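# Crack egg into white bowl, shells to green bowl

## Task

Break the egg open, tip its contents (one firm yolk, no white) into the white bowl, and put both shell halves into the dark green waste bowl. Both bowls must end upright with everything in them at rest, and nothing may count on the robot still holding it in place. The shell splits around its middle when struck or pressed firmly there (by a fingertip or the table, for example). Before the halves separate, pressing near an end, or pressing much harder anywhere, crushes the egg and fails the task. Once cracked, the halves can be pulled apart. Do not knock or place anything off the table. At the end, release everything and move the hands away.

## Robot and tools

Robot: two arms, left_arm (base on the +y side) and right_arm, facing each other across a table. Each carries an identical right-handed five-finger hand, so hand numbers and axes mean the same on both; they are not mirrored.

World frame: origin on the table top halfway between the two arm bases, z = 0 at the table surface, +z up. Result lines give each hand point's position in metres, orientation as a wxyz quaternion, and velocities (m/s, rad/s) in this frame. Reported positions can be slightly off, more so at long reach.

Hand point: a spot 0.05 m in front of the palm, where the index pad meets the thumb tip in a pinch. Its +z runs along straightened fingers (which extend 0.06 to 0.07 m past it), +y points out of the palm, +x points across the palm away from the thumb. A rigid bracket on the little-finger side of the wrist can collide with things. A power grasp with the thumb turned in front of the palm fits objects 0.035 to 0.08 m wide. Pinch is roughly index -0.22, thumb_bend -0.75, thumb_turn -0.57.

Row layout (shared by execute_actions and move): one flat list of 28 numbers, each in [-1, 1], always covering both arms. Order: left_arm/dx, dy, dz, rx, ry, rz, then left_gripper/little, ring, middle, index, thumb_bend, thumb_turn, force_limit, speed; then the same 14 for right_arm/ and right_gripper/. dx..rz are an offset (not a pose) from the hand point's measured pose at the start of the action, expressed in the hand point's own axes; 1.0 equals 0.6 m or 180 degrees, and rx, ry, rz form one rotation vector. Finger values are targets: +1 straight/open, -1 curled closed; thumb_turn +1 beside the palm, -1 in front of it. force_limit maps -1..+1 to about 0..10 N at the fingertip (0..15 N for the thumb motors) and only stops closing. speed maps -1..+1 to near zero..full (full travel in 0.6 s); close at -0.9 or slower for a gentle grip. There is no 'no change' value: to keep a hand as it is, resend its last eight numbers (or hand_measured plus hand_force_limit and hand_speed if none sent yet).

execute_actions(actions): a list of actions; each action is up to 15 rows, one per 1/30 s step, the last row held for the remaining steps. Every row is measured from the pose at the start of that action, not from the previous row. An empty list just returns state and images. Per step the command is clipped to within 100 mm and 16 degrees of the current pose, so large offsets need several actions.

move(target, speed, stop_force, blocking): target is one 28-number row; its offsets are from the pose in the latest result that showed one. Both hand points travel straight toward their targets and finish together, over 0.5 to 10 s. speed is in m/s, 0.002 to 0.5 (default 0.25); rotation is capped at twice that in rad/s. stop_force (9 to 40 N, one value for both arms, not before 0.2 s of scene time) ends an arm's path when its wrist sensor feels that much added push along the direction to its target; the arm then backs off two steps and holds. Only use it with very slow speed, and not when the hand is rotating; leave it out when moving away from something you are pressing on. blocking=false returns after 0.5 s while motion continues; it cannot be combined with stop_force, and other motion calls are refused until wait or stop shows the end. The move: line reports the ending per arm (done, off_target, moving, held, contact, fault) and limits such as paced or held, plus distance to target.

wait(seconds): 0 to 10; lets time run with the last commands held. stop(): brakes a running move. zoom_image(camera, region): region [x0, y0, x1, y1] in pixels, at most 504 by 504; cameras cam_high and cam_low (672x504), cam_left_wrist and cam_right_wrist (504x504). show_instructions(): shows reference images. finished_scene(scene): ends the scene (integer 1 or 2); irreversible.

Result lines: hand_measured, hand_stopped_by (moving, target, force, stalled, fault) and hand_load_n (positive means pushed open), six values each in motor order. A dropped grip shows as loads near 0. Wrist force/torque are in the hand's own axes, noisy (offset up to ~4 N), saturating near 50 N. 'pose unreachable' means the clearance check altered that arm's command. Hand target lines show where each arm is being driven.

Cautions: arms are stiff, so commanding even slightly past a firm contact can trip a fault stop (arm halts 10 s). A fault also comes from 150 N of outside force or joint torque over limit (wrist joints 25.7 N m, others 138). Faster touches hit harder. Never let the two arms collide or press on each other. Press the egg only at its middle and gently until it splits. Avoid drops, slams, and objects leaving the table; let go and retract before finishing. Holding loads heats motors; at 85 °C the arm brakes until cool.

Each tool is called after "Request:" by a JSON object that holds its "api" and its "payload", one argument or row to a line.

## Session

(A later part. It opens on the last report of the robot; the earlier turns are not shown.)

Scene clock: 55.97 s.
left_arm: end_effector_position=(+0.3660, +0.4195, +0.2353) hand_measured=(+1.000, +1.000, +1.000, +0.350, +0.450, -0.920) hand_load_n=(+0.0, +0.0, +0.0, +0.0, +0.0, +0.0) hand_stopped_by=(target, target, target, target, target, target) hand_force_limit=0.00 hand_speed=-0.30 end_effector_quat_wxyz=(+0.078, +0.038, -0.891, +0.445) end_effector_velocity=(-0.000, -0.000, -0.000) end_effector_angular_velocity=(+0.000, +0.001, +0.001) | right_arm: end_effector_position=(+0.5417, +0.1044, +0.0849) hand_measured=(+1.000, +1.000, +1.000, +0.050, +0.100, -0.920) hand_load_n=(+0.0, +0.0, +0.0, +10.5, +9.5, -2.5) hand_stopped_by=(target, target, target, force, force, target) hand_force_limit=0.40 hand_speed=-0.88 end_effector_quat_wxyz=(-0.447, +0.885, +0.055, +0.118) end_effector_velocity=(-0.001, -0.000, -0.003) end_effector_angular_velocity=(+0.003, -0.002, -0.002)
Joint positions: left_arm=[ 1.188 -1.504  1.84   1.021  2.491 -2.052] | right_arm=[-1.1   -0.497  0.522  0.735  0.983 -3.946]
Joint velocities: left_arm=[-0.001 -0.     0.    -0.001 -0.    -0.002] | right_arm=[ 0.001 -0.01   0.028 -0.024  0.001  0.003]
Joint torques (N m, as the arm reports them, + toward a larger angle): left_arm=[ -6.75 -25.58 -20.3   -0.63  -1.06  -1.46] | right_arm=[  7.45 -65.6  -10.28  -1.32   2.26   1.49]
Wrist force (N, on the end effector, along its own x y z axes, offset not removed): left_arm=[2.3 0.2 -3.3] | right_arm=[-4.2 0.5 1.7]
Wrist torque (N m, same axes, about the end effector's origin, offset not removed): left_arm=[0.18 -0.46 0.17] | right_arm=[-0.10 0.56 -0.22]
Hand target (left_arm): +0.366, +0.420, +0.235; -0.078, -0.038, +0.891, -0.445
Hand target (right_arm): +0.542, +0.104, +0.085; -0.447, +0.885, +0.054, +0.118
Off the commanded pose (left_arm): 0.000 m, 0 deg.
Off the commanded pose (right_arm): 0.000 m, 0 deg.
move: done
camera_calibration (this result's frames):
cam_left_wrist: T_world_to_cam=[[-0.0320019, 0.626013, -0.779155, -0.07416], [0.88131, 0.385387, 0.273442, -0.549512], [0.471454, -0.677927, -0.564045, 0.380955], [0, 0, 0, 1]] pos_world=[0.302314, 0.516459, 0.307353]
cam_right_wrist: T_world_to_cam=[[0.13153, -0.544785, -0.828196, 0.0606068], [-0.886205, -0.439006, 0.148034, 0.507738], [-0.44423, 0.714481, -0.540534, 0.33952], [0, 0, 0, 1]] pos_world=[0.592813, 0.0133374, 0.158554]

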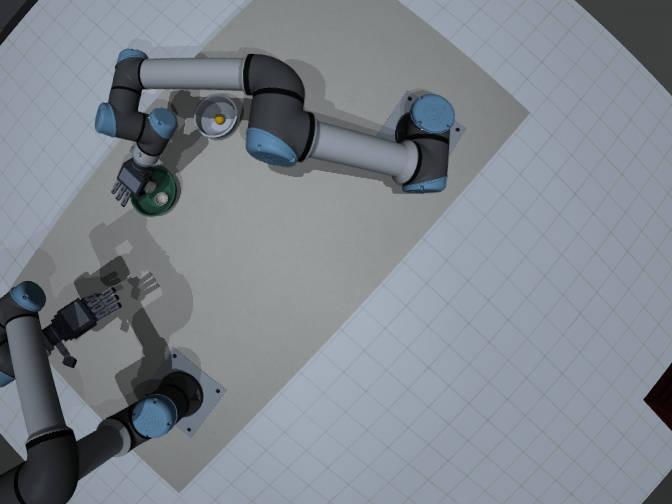

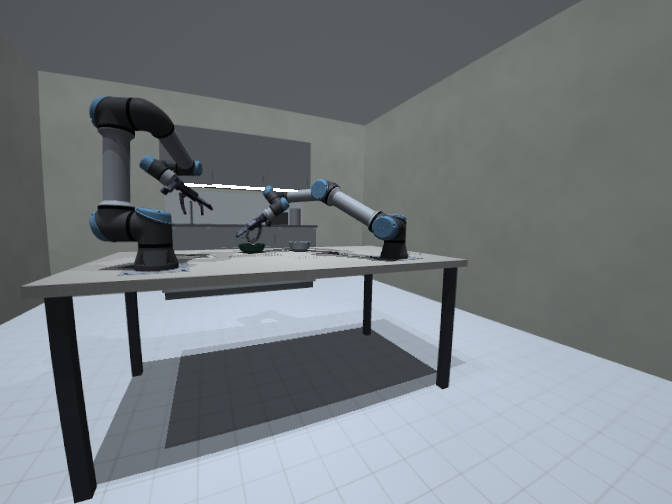

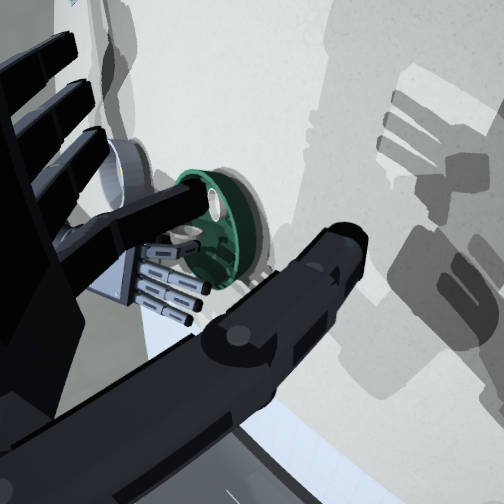

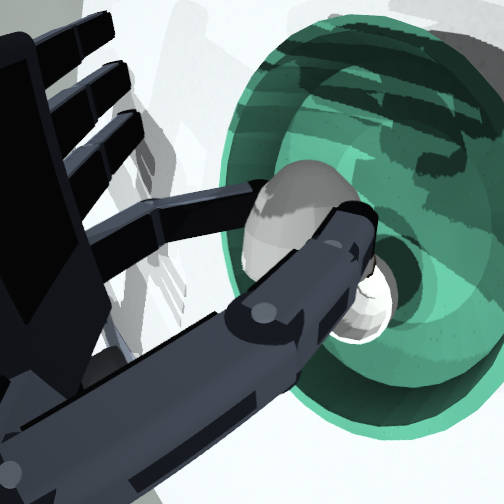

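Request:
{"api": "execute_actions", "payload": {
  "actions": [
    [[0,0,0,0,0,0,1,1,1,0.35,0.45,-0.92,0,-0.3,0,0,0,0,0,0,1,1,1,0.35,0.35,-0.92,0.4,-0.3]]
  ]
}}

Request:
{"api": "move", "payload": {
  "target": [0,0,0,0,0,0,1,1,1,0.35,0.45,-0.92,0,-0.3,0.03,-0.08,-0.09,0,0,0,1,1,1,0.35,0.35,-0.92,0.4,-0.3],
  "speed": 0.1
}}

Request:
{"api": "move", "payload": {
  "target": [0,0,0,0,0,0,1,1,1,0.35,0.45,-0.92,0,-0.3,-0.3,-0.05,-0.4,0,0,0,1,1,1,0.35,0.35,-0.92,0.4,-0.3]
}}

Request:
{"api": "wait", "payload": {
  "seconds": 10
}}

Request:
{"api": "wait", "payload": {
  "seconds": 10
}}

Request:
{"api": "zoom_image", "payload": {
  "camera": "cam_high",
  "region": [110,80,270,240]
}}

Scene clock: 56.67 s.
left_arm: end_effector_position=(+0.3660, +0.4195, +0.2353) hand_measured=(+1.000, +1.000, +1.000, +0.350, +0.450, -0.920) hand_load_n=(+0.0, +0.0, +0.0, +0.0, +0.0, +0.0) hand_stopped_by=(target, target, target, target, target, target) hand_force_limit=0.00 hand_speed=-0.30 end_effector_quat_wxyz=(+0.078, +0.038, -0.891, +0.445) end_effector_velocity=(+0.000, -0.000, +0.000) end_effector_angular_velocity=(+0.000, +0.001, +0.002) | right_arm: end_effector_position=(+0.5417, +0.1044, +0.0849) hand_measured=(+1.000, +1.000, +1.000, +0.350, +0.350, -0.920) hand_load_n=(+0.0, +0.0, +0.0, +0.0, +0.0, +0.0) hand_stopped_by=(target, target, target, target, moving, target) hand_force_limit=0.40 hand_speed=-0.30 end_effector_quat_wxyz=(-0.447, +0.885, +0.055, +0.118) end_effector_velocity=(-0.001, +0.001, -0.001) end_effector_angular_velocity=(-0.000, +0.000, +0.001)
Joint positions: left_arm=[ 1.188 -1.504  1.84   1.021  2.491 -2.052] | right_arm=[-1.1   -0.497  0.522  0.735  0.983 -3.946]
Joint velocities: left_arm=[ 0.     0.001 -0.001 -0.    -0.    -0.002] | right_arm=[ 0.001  0.001 -0.    -0.     0.    -0.   ]
Joint torques (N m, as the arm reports them, + toward a larger angle): left_arm=[ -6.6  -24.99 -24.75  -0.5   -0.94  -1.25] | right_arm=[  5.12 -43.38 -28.6    3.14  -0.42  -1.7 ]
Wrist force (N, on the end effector, along its own x y z axes, offset not removed): left_arm=[2.7 -0.1 -3.3] | right_arm=[-2.9 1.4 0.4]
Wrist torque (N m, same axes, about the end effector's origin, offset not removed): left_arm=[0.34 -0.55 -0.04] | right_arm=[0.06 0.56 -0.13]
Hand target (left_arm): +0.366, +0.420, +0.235; -0.078, -0.038, +0.891, -0.445
Hand target (right_arm): +0.542, +0.104, +0.085; -0.447, +0.885, +0.055, +0.118
Off the commanded pose (left_arm): 0.000 m, 0 deg.
Off the commanded pose (right_arm): 0.000 m, 0 deg.
camera_calibration (this result's frames):
cam_left_wrist: T_world_to_cam=[[-0.0320019, 0.626014, -0.779155, -0.0741599], [0.881309, 0.385387, 0.273443, -0.549512], [0.471455, -0.677926, -0.564045, 0.380954], [0, 0, 0, 1]] pos_world=[0.302314, 0.516458, 0.307353]
cam_right_wrist: T_world_to_cam=[[0.131552, -0.544803, -0.828181, 0.0605983], [-0.88623, -0.438968, 0.147994, 0.507748], [-0.444173, 0.71449, -0.540568, 0.339487], [0, 0, 0, 1]] pos_world=[0.592801, 0.0133392, 0.158559]

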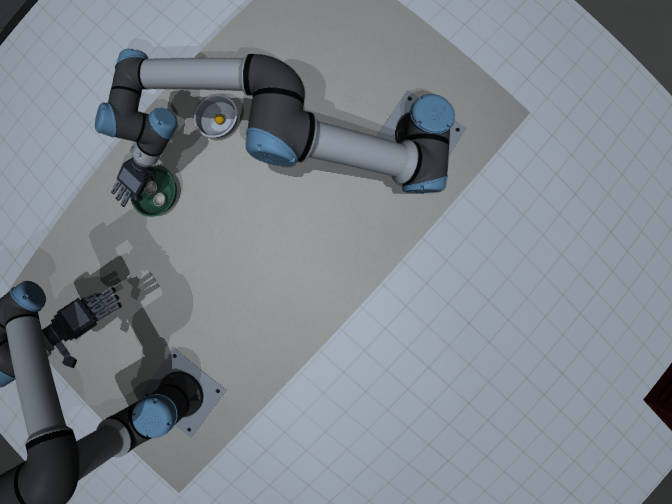

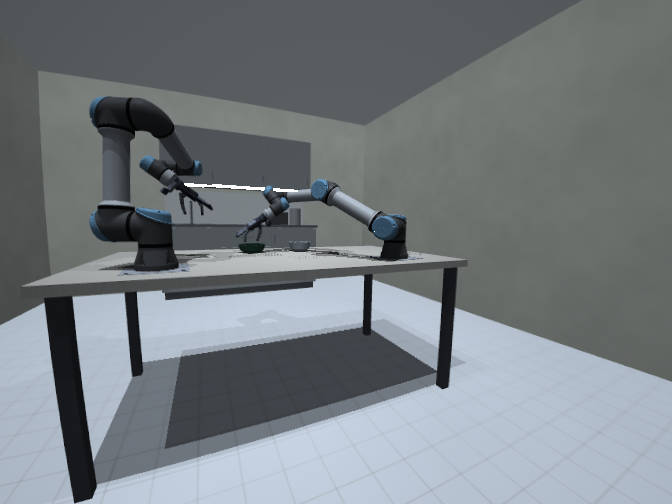

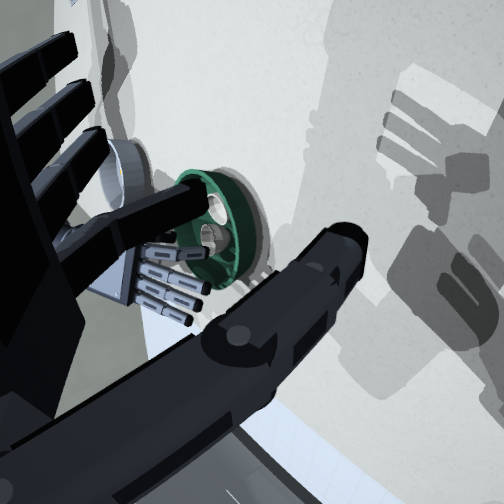

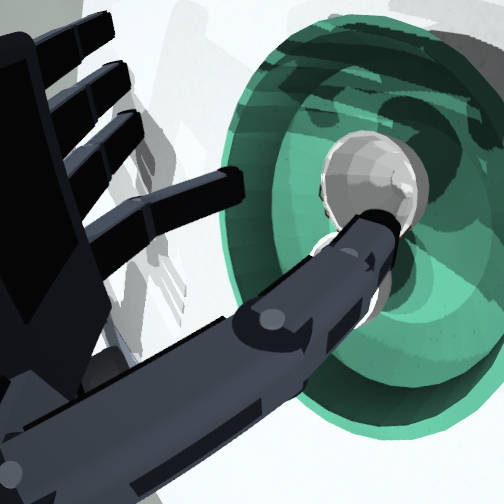

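Scene clock: 57.93 s.
left_arm: end_effector_position=(+0.3660, +0.4195, +0.2353) hand_measured=(+1.000, +1.000, +1.000, +0.350, +0.450, -0.920) hand_load_n=(+0.0, +0.0, +0.0, +0.0, +0.0, +0.0) hand_stopped_by=(target, target, target, target, target, target) hand_force_limit=0.00 hand_speed=-0.30 end_effector_quat_wxyz=(+0.078, +0.038, -0.891, +0.445) end_effector_velocity=(-0.001, -0.001, -0.001) end_effector_angular_velocity=(+0.000, +0.001, -0.002) | right_arm: end_effector_position=(+0.5408, +0.0895, +0.1576) hand_measured=(+1.000, +1.000, +1.000, +0.350, +0.350, -0.920) hand_load_n=(+0.0, +0.0, +0.0, +0.0, +0.0, +0.0) hand_stopped_by=(target, target, target, target, target, target) hand_force_limit=0.40 hand_speed=-0.30 end_effector_quat_wxyz=(-0.447, +0.885, +0.055, +0.118) end_effector_velocity=(-0.001, +0.001, +0.001) end_effector_angular_velocity=(-0.002, +0.001, +0.002)
Joint positions: left_arm=[ 1.188 -1.504  1.84   1.021  2.491 -2.052] | right_arm=[-1.117 -0.537  0.416  0.889  0.971 -3.96 ]
Joint velocities: left_arm=[-0.002  0.001  0.001 -0.     0.     0.   ] | right_arm=[ 0.001  0.004 -0.009  0.008 -0.001 -0.001]
Joint torques (N m, as the arm reports them, + toward a larger angle): left_arm=[ -6.09 -25.26 -24.4   -0.44  -1.04  -1.24] | right_arm=[ -6.21 -42.38 -27.66   2.99  -3.55  -1.87]
Wrist force (N, on the end effector, along its own x y z axes, offset not removed): left_arm=[0.0 4.7 -6.2] | right_arm=[-1.1 0.9 2.4]
Wrist torque (N m, same axes, about the end effector's origin, offset not removed): left_arm=[0.93 0.10 0.26] | right_arm=[0.01 0.02 -0.17]
Hand target (left_arm): +0.366, +0.420, +0.235; -0.078, -0.038, +0.891, -0.445
Hand target (right_arm): +0.541, +0.089, +0.158; -0.447, +0.885, +0.055, +0.118
Off the commanded pose (left_arm): 0.000 m, 0 deg.
Off the commanded pose (right_arm): 0.000 m, 0 deg.
move: done
camera_calibration (this result's frames):
cam_left_wrist: T_world_to_cam=[[-0.0320019, 0.626014, -0.779155, -0.0741599], [0.881309, 0.385387, 0.273443, -0.549512], [0.471455, -0.677926, -0.564045, 0.380954], [0, 0, 0, 1]] pos_world=[0.302314, 0.516458, 0.307353]
cam_right_wrist: T_world_to_cam=[[0.13169, -0.544685, -0.828237, 0.11277], [-0.886289, -0.438935, 0.147742, 0.489697], [-0.444015, 0.714601, -0.540551, 0.388974], [0, 0, 0, 1]] pos_world=[0.591873, -0.00159222, 0.231312]

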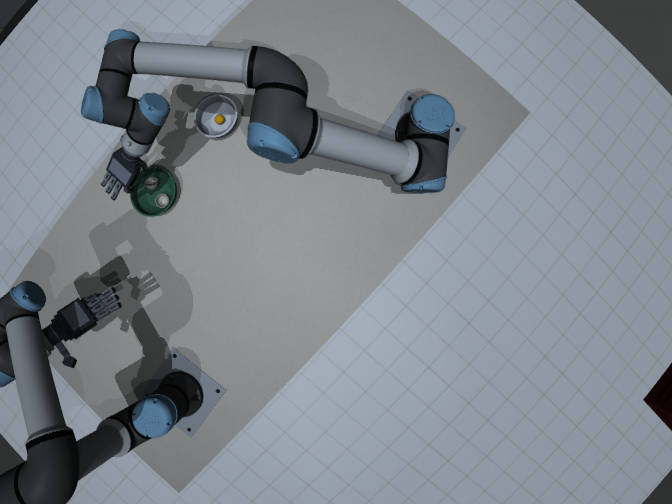

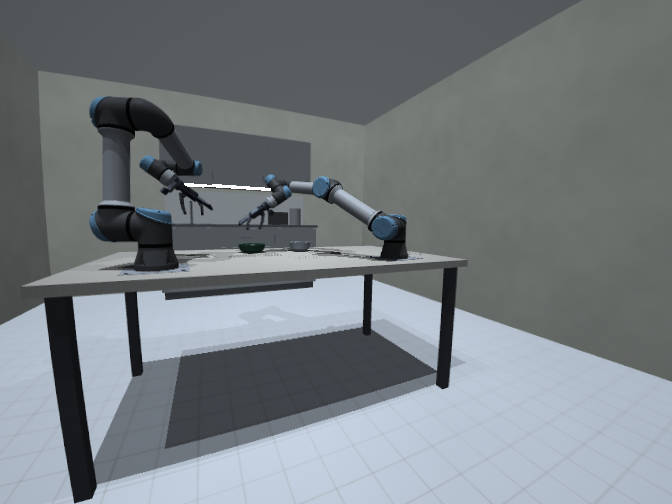

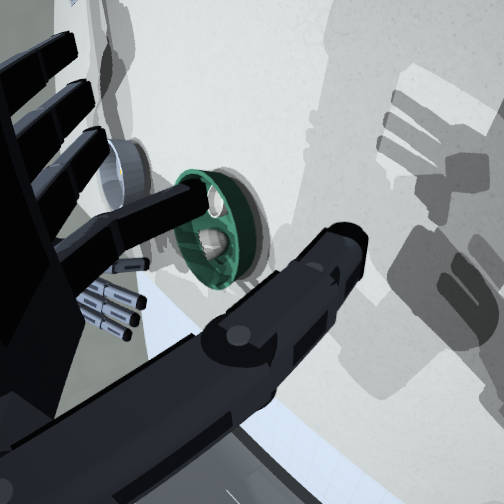

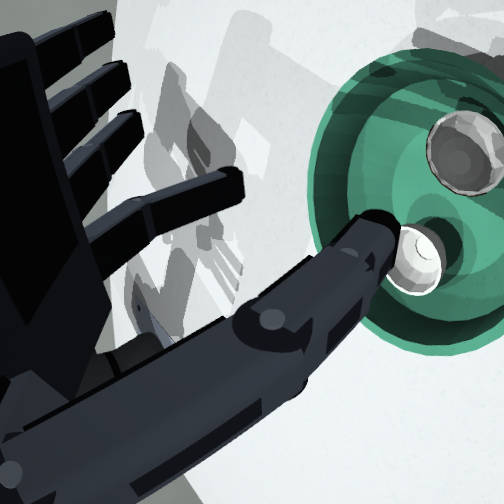

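Scene clock: 59.83 s.
left_arm: end_effector_position=(+0.3660, +0.4195, +0.2353) hand_measured=(+1.000, +1.000, +1.000, +0.350, +0.450, -0.920) hand_load_n=(+0.0, +0.0, +0.0, +0.0, +0.0, +0.0) hand_stopped_by=(target, target, target, target, target, target) hand_force_limit=0.00 hand_speed=-0.30 end_effector_quat_wxyz=(+0.078, +0.038, -0.891, +0.445) end_effector_velocity=(+0.001, +0.000, +0.001) end_effector_angular_velocity=(+0.000, -0.002, +0.002) | right_arm: end_effector_position=(+0.3227, -0.0833, +0.2725) hand_measured=(+1.000, +1.000, +1.000, +0.350, +0.350, -0.920) hand_load_n=(+0.0, +0.0, +0.0, +0.0, +0.0, +0.0) hand_stopped_by=(target, target, target, target, target, target) hand_force_limit=0.40 hand_speed=-0.30 end_effector_quat_wxyz=(-0.447, +0.885, +0.055, +0.118) end_effector_velocity=(-0.001, -0.002, +0.000) end_effector_angular_velocity=(-0.000, +0.001, -0.001)
Joint positions: left_arm=[ 1.188 -1.504  1.84   1.021  2.491 -2.052] | right_arm=[-1.155 -1.374  1.472  0.689  0.943 -3.993]
Joint velocities: left_arm=[ 0.001 -0.001 -0.001 -0.    -0.001 -0.001] | right_arm=[-0.003 -0.005  0.006  0.001 -0.001 -0.001]
Joint torques (N m, as the arm reports them, + toward a larger angle): left_arm=[ -5.89 -25.09 -24.92  -0.43  -1.05  -1.26] | right_arm=[ -5.51 -35.69  -9.84   3.04  -3.76  -1.53]
Wrist force (N, on the end effector, along its own x y z axes, offset not removed): left_arm=[4.2 -0.6 -3.7] | right_arm=[0.7 0.7 1.7]
Wrist torque (N m, same axes, about the end effector's origin, offset not removed): left_arm=[0.35 -0.79 0.04] | right_arm=[-0.03 -0.09 0.09]
Hand target (left_arm): +0.366, +0.420, +0.235; -0.078, -0.038, +0.891, -0.445
Hand target (right_arm): +0.322, -0.083, +0.273; -0.447, +0.885, +0.055, +0.118
Off the commanded pose (left_arm): 0.000 m, 0 deg.
Off the commanded pose (right_arm): 0.001 m, 0 deg.
move: done
camera_calibration (this result's frames):
cam_left_wrist: T_world_to_cam=[[-0.0320018, 0.626014, -0.779155, -0.0741601], [0.881309, 0.385387, 0.273443, -0.549512], [0.471455, -0.677926, -0.564045, 0.380954], [0, 0, 0, 1]] pos_world=[0.302314, 0.516458, 0.307353]
cam_right_wrist: T_world_to_cam=[[0.131693, -0.544844, -0.828132, 0.142513], [-0.886276, -0.438929, 0.14784, 0.203572], [-0.444041, 0.714483, -0.540686, 0.477744], [0, 0, 0, 1]] pos_world=[0.37379, -0.174339, 0.346233]

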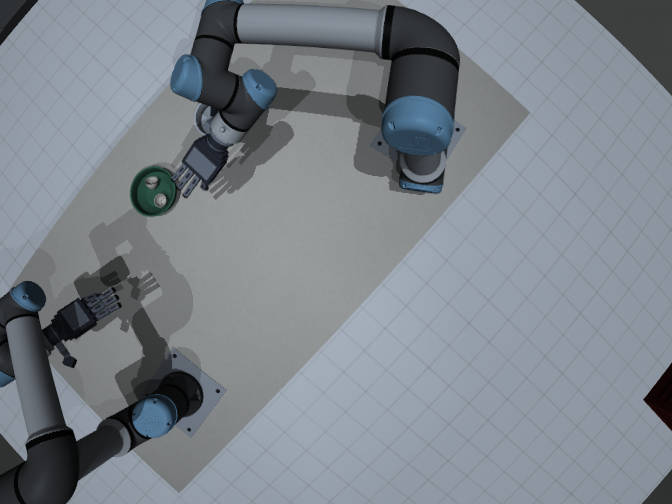

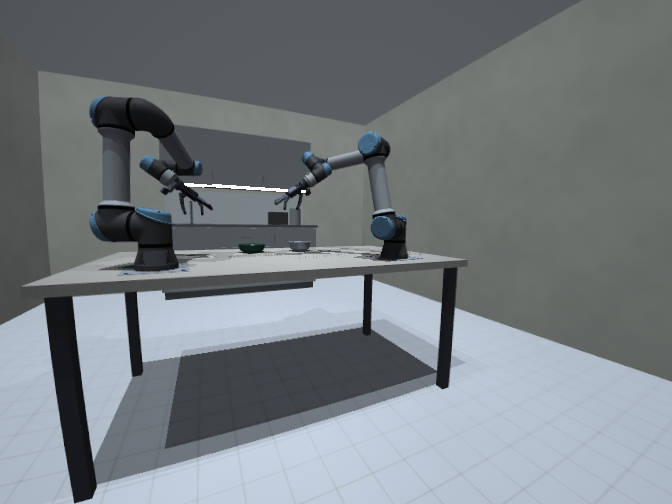

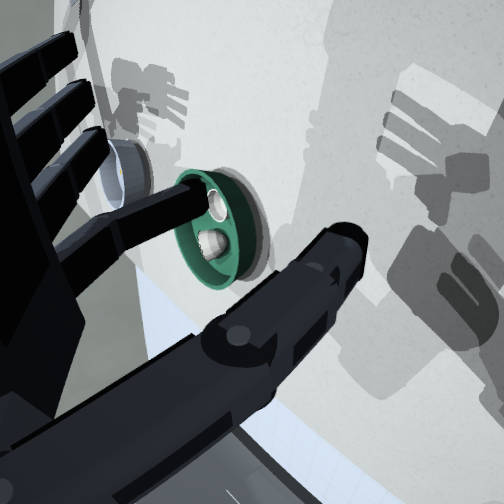

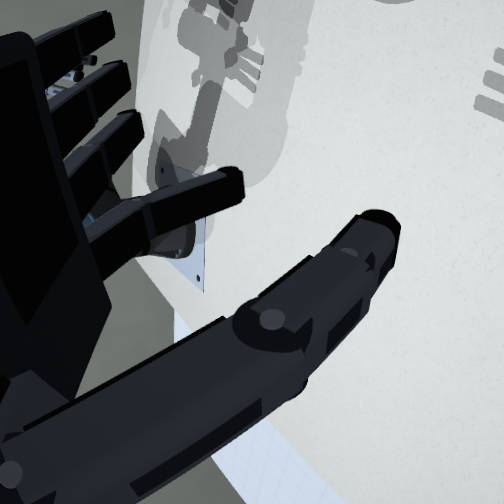

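Scene clock: 69.83 s.
left_arm: end_effector_position=(+0.3660, +0.4195, +0.2353) hand_measured=(+1.000, +1.000, +1.000, +0.350, +0.450, -0.920) hand_load_n=(+0.0, +0.0, +0.0, +0.0, +0.0, +0.0) hand_stopped_by=(target, target, target, target, target, target) hand_force_limit=0.00 hand_speed=-0.30 end_effector_quat_wxyz=(+0.078, +0.038, -0.891, +0.445) end_effector_velocity=(+0.000, -0.000, -0.000) end_effector_angular_velocity=(-0.000, -0.000, -0.000) | right_arm: end_effector_position=(+0.3225, -0.0835, +0.2727) hand_measured=(+1.000, +1.000, +1.000, +0.350, +0.350, -0.920) hand_load_n=(+0.0, +0.0, +0.0, +0.0, +0.0, +0.0) hand_stopped_by=(target, target, target, target, target, target) hand_force_limit=0.40 hand_speed=-0.30 end_effector_quat_wxyz=(-0.447, +0.885, +0.055, +0.118) end_effector_velocity=(+0.000, -0.000, +0.000) end_effector_angular_velocity=(+0.000, -0.000, -0.001)
Joint positions: left_arm=[ 1.188 -1.504  1.84   1.021  2.491 -2.052] | right_arm=[-1.155 -1.375  1.473  0.689  0.943 -3.993]
Joint velocities: left_arm=[ 0.     0.001 -0.    -0.     0.     0.001] | right_arm=[-0.001 -0.001 -0.     0.001 -0.    -0.   ]
Joint torques (N m, as the arm reports them, + toward a larger angle): left_arm=[ -5.86 -24.88 -24.11  -0.36  -1.04  -1.2 ] | right_arm=[ -5.12 -36.53 -10.89   3.12  -3.63  -1.59]
Wrist force (N, on the end effector, along its own x y z axes, offset not removed): left_arm=[6.9 0.0 -1.9] | right_arm=[0.9 2.6 0.9]
Wrist torque (N m, same axes, about the end effector's origin, offset not removed): left_arm=[0.01 -1.09 0.28] | right_arm=[0.20 -0.20 0.24]
Hand target (left_arm): +0.366, +0.420, +0.235; -0.078, -0.038, +0.891, -0.445
Hand target (right_arm): +0.322, -0.083, +0.273; -0.447, +0.885, +0.055, +0.118
Off the commanded pose (left_arm): 0.000 m, 0 deg.
Off the commanded pose (right_arm): 0.001 m, 0 deg.
wait: 10.00 s; at rest by 0.17 s
camera_calibration (this result's frames):
cam_left_wrist: T_world_to_cam=[[-0.0320023, 0.626014, -0.779155, -0.0741599], [0.881309, 0.385387, 0.273442, -0.549512], [0.471455, -0.677926, -0.564045, 0.380954], [0, 0, 0, 1]] pos_world=[0.302314, 0.516458, 0.307353]
cam_right_wrist: T_world_to_cam=[[0.131741, -0.544743, -0.82819, 0.142557], [-0.886304, -0.438915, 0.147712, 0.203308], [-0.44397, 0.714569, -0.540631, 0.477862], [0, 0, 0, 1]] pos_world=[0.373569, -0.174573, 0.34638]

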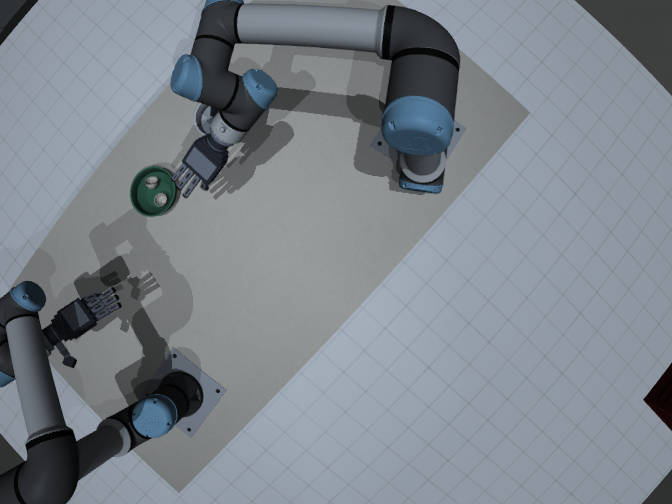

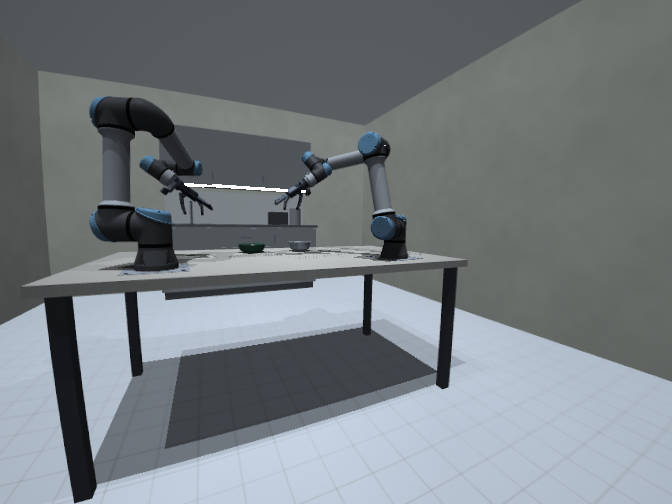

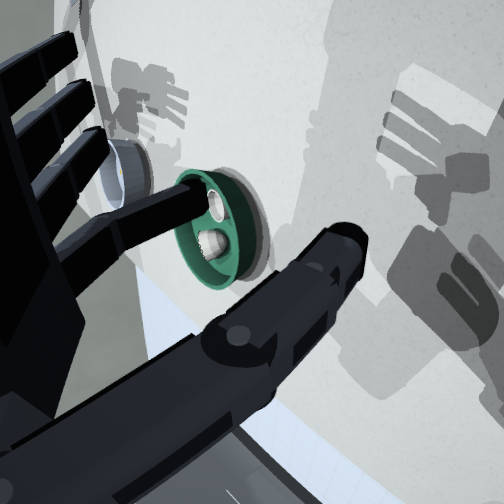

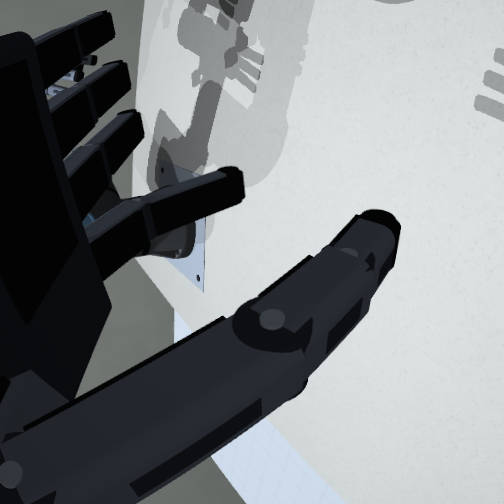

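Scene clock: 79.83 s.
left_arm: end_effector_position=(+0.3660, +0.4195, +0.2353) hand_measured=(+1.000, +1.000, +1.000, +0.350, +0.450, -0.920) hand_load_n=(+0.0, +0.0, +0.0, +0.0, +0.0, +0.0) hand_stopped_by=(target, target, target, target, target, target) hand_force_limit=0.00 hand_speed=-0.30 end_effector_quat_wxyz=(+0.078, +0.038, -0.891, +0.445) end_effector_velocity=(-0.000, -0.001, +0.000) end_effector_angular_velocity=(-0.001, +0.001, -0.001) | right_arm: end_effector_position=(+0.3225, -0.0835, +0.2727) hand_measured=(+1.000, +1.000, +1.000, +0.350, +0.350, -0.920) hand_load_n=(+0.0, +0.0, +0.0, +0.0, +0.0, +0.0) hand_stopped_by=(target, target, target, target, target, target) hand_force_limit=0.40 hand_speed=-0.30 end_effector_quat_wxyz=(-0.447, +0.885, +0.055, +0.118) end_effector_velocity=(-0.000, +0.000, +0.001) end_effector_angular_velocity=(+0.001, -0.001, +0.000)
Joint positions: left_arm=[ 1.188 -1.504  1.84   1.021  2.491 -2.052] | right_arm=[-1.155 -1.375  1.473  0.689  0.943 -3.993]
Joint velocities: left_arm=[-0.001  0.    -0.     0.001  0.002  0.   ] | right_arm=[-0.    -0.001  0.    -0.001 -0.001  0.   ]
Joint torques (N m, as the arm reports them, + toward a larger angle): left_arm=[ -5.6  -24.88 -24.27  -0.47  -0.93  -1.18] | right_arm=[ -5.94 -36.43 -10.87   3.    -3.53  -1.61]
Wrist force (N, on the end effector, along its own x y z axes, offset not removed): left_arm=[4.3 1.1 -3.2] | right_arm=[-0.1 1.2 1.1]
Wrist torque (N m, same axes, about the end effector's origin, offset not removed): left_arm=[0.29 -0.87 0.42] | right_arm=[0.12 -0.07 0.07]
Hand target (left_arm): +0.366, +0.420, +0.235; -0.078, -0.038, +0.891, -0.445
Hand target (right_arm): +0.322, -0.083, +0.273; -0.447, +0.885, +0.055, +0.118
Off the commanded pose (left_arm): 0.000 m, 0 deg.
Off the commanded pose (right_arm): 0.001 m, 0 deg.
wait: 10.00 s; at rest by 0.17 s
camera_calibration (this result's frames):
cam_left_wrist: T_world_to_cam=[[-0.0320021, 0.626014, -0.779155, -0.07416], [0.881309, 0.385387, 0.273443, -0.549512], [0.471455, -0.677926, -0.564045, 0.380954], [0, 0, 0, 1]] pos_world=[0.302314, 0.516459, 0.307353]
cam_right_wrist: T_world_to_cam=[[0.131741, -0.544743, -0.82819, 0.142557], [-0.886304, -0.438915, 0.147712, 0.203308], [-0.443971, 0.714569, -0.540631, 0.477862], [0, 0, 0, 1]] pos_world=[0.373569, -0.174573, 0.34638]

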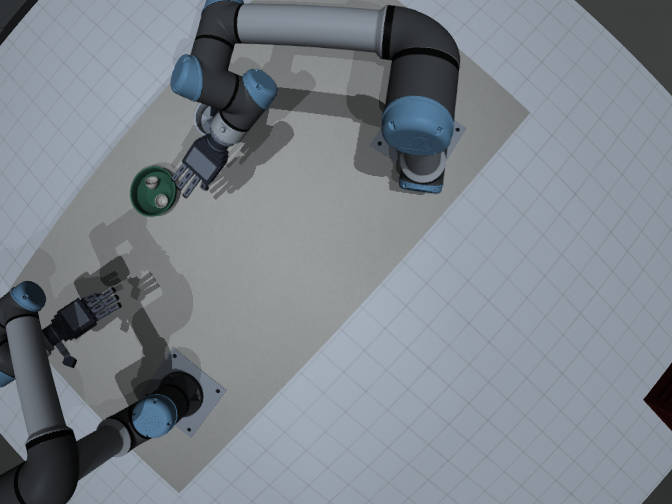

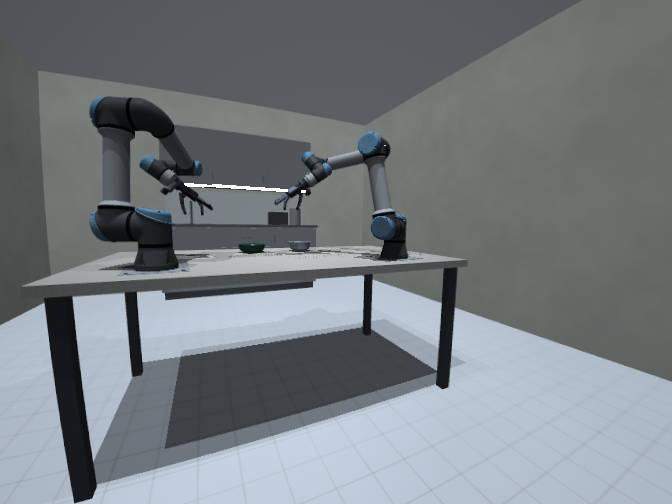

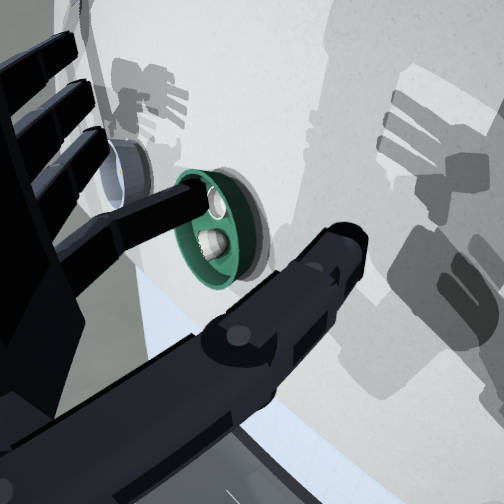

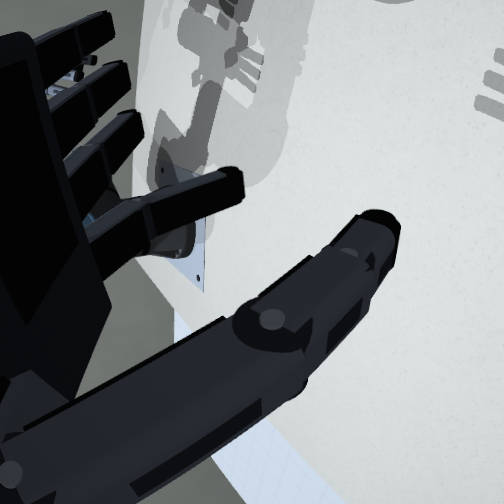

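Region (110, 80, 270, 240) of cam_high's 672x504 image, scaled by 3.150, with more detail than that image has.

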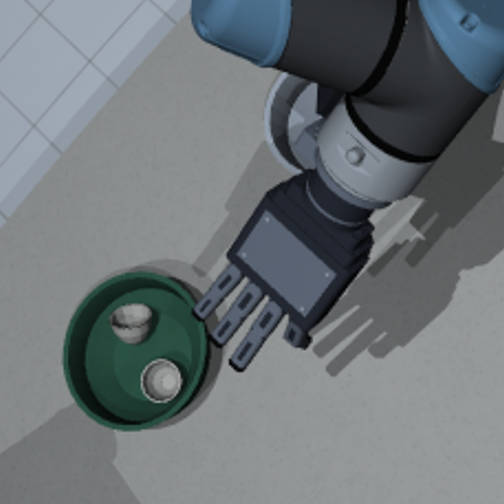

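One half may still be rocking, so I'll check.

Request:
{"api": "wait", "payload": {
  "seconds": 10
}}

Request:
{"api": "zoom_image", "payload": {
  "camera": "cam_left_wrist",
  "region": [170,160,290,290]
}}

Request:
{"api": "wait", "payload": {
  "seconds": 0.3
}}

Request:
{"api": "zoom_image", "payload": {
  "camera": "cam_left_wrist",
  "region": [170,160,290,290]
}}

Scene clock: 90.00 s.
left_arm: end_effector_position=(+0.3660, +0.4195, +0.2353) hand_measured=(+1.000, +1.000, +1.000, +0.350, +0.450, -0.920) hand_load_n=(+0.0, +0.0, +0.0, +0.0, +0.0, +0.0) hand_stopped_by=(target, target, target, target, target, target) hand_force_limit=0.00 hand_speed=-0.30 end_effector_quat_wxyz=(+0.078, +0.038, -0.891, +0.445) end_effector_velocity=(-0.000, -0.001, +0.000) end_effector_angular_velocity=(-0.002, -0.001, -0.002) | right_arm: end_effector_position=(+0.3225, -0.0835, +0.2727) hand_measured=(+1.000, +1.000, +1.000, +0.350, +0.350, -0.920) hand_load_n=(+0.0, +0.0, +0.0, +0.0, +0.0, +0.0) hand_stopped_by=(target, target, target, target, target, target) hand_force_limit=0.40 hand_speed=-0.30 end_effector_quat_wxyz=(-0.447, +0.885, +0.055, +0.118) end_effector_velocity=(+0.001, +0.000, -0.000) end_effector_angular_velocity=(+0.000, -0.002, +0.000)
Joint positions: left_arm=[ 1.188 -1.504  1.84   1.021  2.491 -2.052] | right_arm=[-1.155 -1.375  1.473  0.689  0.943 -3.993]
Joint velocities: left_arm=[-0.002  0.    -0.    -0.001  0.001  0.   ] | right_arm=[ 0.     0.001 -0.001 -0.001  0.    -0.001]
Joint torques (N m, as the arm reports them, + toward a larger angle): left_arm=[ -5.28 -23.9  -24.42  -0.5   -0.91  -1.22] | right_arm=[ -5.   -35.78 -11.31   2.93  -3.55  -1.49]
Wrist force (N, on the end effector, along its own x y z axes, offset not removed): left_arm=[2.0 -3.1 -4.2] | right_arm=[-0.7 0.6 -1.3]
Wrist torque (N m, same axes, about the end effector's origin, offset not removed): left_arm=[-0.19 -0.33 -0.14] | right_arm=[0.23 0.19 -0.14]
Hand target (left_arm): +0.366, +0.420, +0.235; -0.078, -0.038, +0.891, -0.445
Hand target (right_arm): +0.322, -0.083, +0.273; -0.447, +0.885, +0.055, +0.118
Off the commanded pose (left_arm): 0.000 m, 0 deg.
Off the commanded pose (right_arm): 0.001 m, 0 deg.
wait: 10.00 s; at rest from the start
camera_calibration (this result's frames):
cam_left_wrist: T_world_to_cam=[[-0.032002, 0.626014, -0.779155, -0.0741599], [0.881309, 0.385387, 0.273443, -0.549512], [0.471455, -0.677926, -0.564045, 0.380954], [0, 0, 0, 1]] pos_world=[0.302314, 0.516458, 0.307353]
cam_right_wrist: T_world_to_cam=[[0.131741, -0.544743, -0.82819, 0.142557], [-0.886304, -0.438915, 0.147712, 0.203308], [-0.44397, 0.714569, -0.540631, 0.477862], [0, 0, 0, 1]] pos_world=[0.373569, -0.174573, 0.34638]

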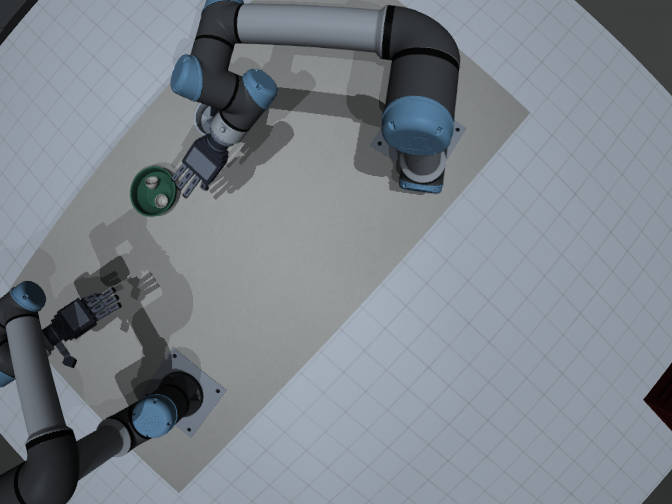

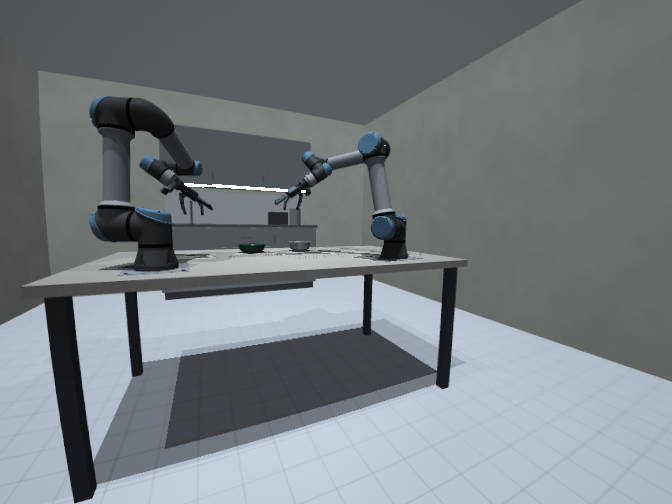

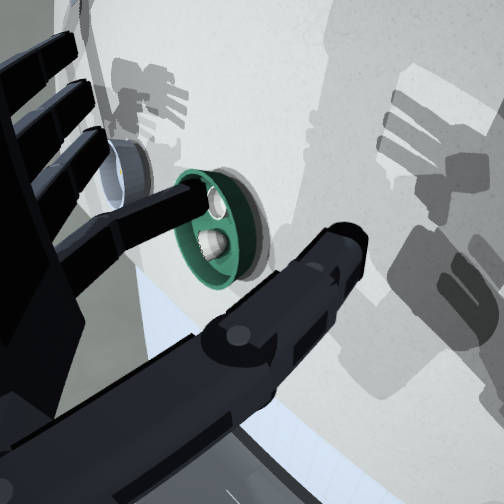

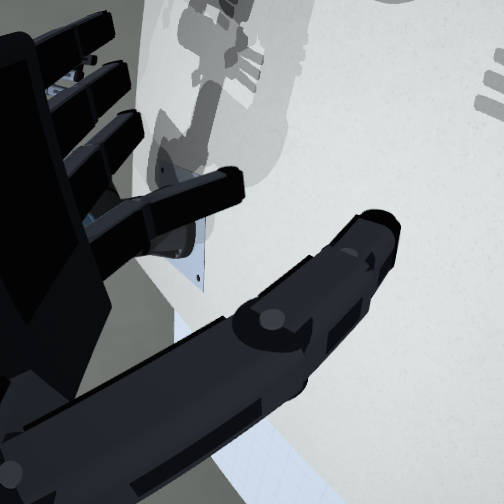

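Region (170, 160, 290, 290) of cam_left_wrist's 504x504 image, scaled by 3.877, with more detail than that image has; it fills the left 465 columns of this view, and the rest is white.

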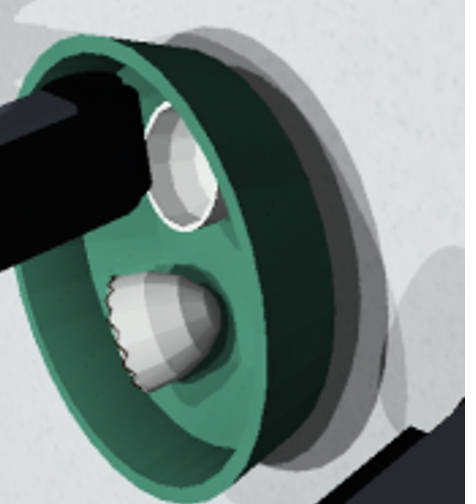

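Scene clock: 90.30 s.
left_arm: end_effector_position=(+0.3660, +0.4195, +0.2353) hand_measured=(+1.000, +1.000, +1.000, +0.350, +0.450, -0.920) hand_load_n=(+0.0, +0.0, +0.0, +0.0, +0.0, +0.0) hand_stopped_by=(target, target, target, target, target, target) hand_force_limit=0.00 hand_speed=-0.30 end_effector_quat_wxyz=(+0.078, +0.038, -0.891, +0.445) end_effector_velocity=(-0.000, -0.000, -0.000) end_effector_angular_velocity=(-0.000, +0.000, -0.001) | right_arm: end_effector_position=(+0.3225, -0.0835, +0.2727) hand_measured=(+1.000, +1.000, +1.000, +0.350, +0.350, -0.920) hand_load_n=(+0.0, +0.0, +0.0, +0.0, +0.0, +0.0) hand_stopped_by=(target, target, target, target, target, target) hand_force_limit=0.40 hand_speed=-0.30 end_effector_quat_wxyz=(-0.447, +0.885, +0.055, +0.118) end_effector_velocity=(-0.001, +0.001, +0.000) end_effector_angular_velocity=(+0.001, -0.002, +0.003)
Joint positions: left_arm=[ 1.188 -1.504  1.84   1.021  2.491 -2.052] | right_arm=[-1.155 -1.375  1.473  0.689  0.943 -3.993]
Joint velocities: left_arm=[-0.001 -0.     0.    -0.     0.    -0.001] | right_arm=[ 0.002 -0.001  0.001 -0.001 -0.    -0.001]
Joint torques (N m, as the arm reports them, + toward a larger angle): left_arm=[ -5.74 -23.66 -24.68  -0.51  -0.96  -1.24] | right_arm=[ -5.38 -36.09 -11.31   2.99  -3.49  -1.49]
Wrist force (N, on the end effector, along its own x y z axes, offset not removed): left_arm=[3.1 1.3 -0.8] | right_arm=[-3.0 2.3 0.0]
Wrist torque (N m, same axes, about the end effector's origin, offset not removed): left_arm=[0.07 -0.63 0.23] | right_arm=[0.25 0.51 -0.18]
Hand target (left_arm): +0.366, +0.420, +0.235; -0.078, -0.038, +0.891, -0.445
Hand target (right_arm): +0.322, -0.083, +0.273; -0.447, +0.885, +0.055, +0.118
Off the commanded pose (left_arm): 0.000 m, 0 deg.
Off the commanded pose (right_arm): 0.001 m, 0 deg.
wait: 0.30 s; at rest by 0.17 s
camera_calibration (this result's frames):
cam_left_wrist: T_world_to_cam=[[-0.032002, 0.626014, -0.779155, -0.0741599], [0.881309, 0.385387, 0.273443, -0.549512], [0.471455, -0.677926, -0.564045, 0.380954], [0, 0, 0, 1]] pos_world=[0.302314, 0.516458, 0.307353]
cam_right_wrist: T_world_to_cam=[[0.131741, -0.544743, -0.82819, 0.142557], [-0.886304, -0.438915, 0.147712, 0.203308], [-0.44397, 0.714569, -0.540631, 0.477862], [0, 0, 0, 1]] pos_world=[0.373569, -0.174573, 0.34638]

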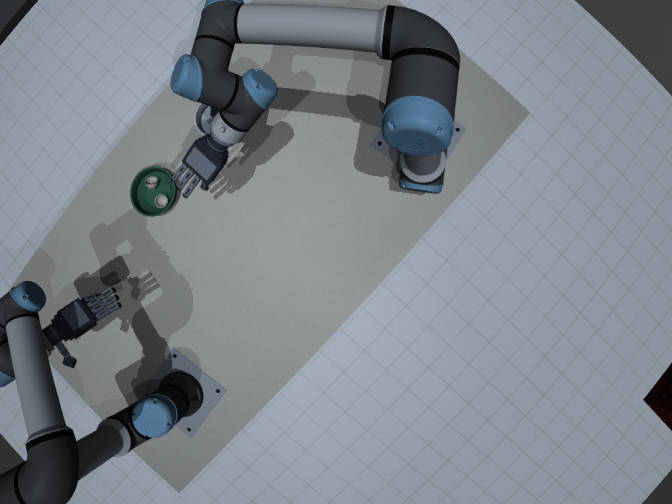

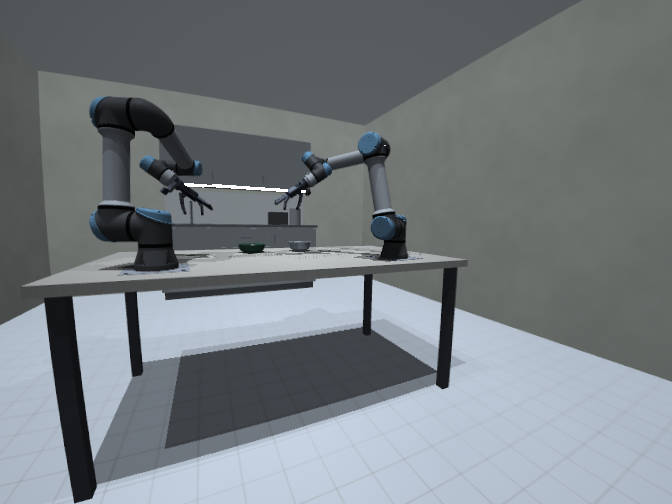

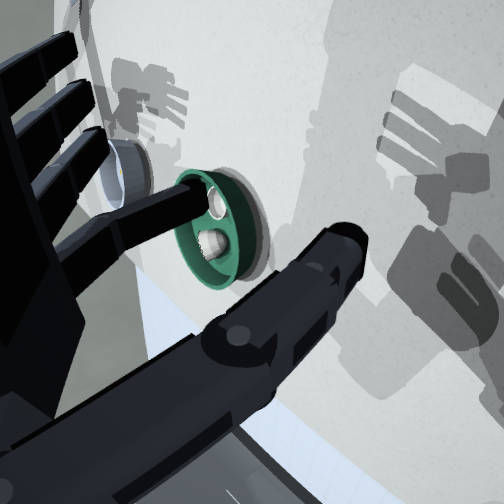

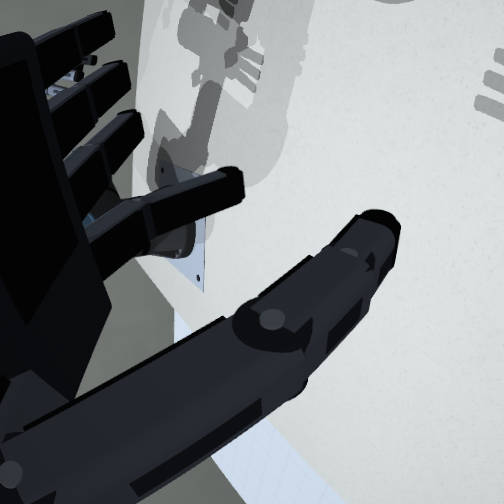

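Region (170, 160, 290, 290) of cam_left_wrist's 504x504 image, scaled by 3.877, with more detail than that image has; it fills the left 465 columns of this view, and the rest is white.

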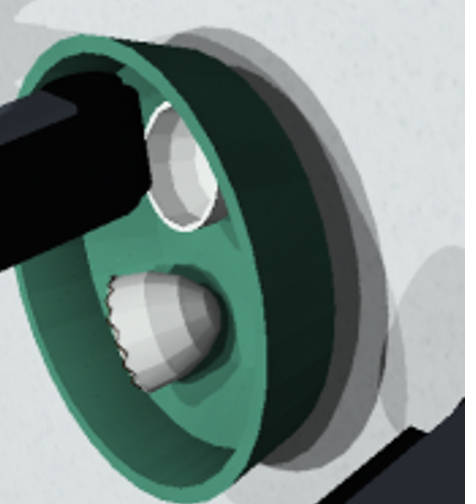

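Request:
{"api": "finished_scene", "payload": {
  "scene": 2
}}

The scene is finished: the task was done.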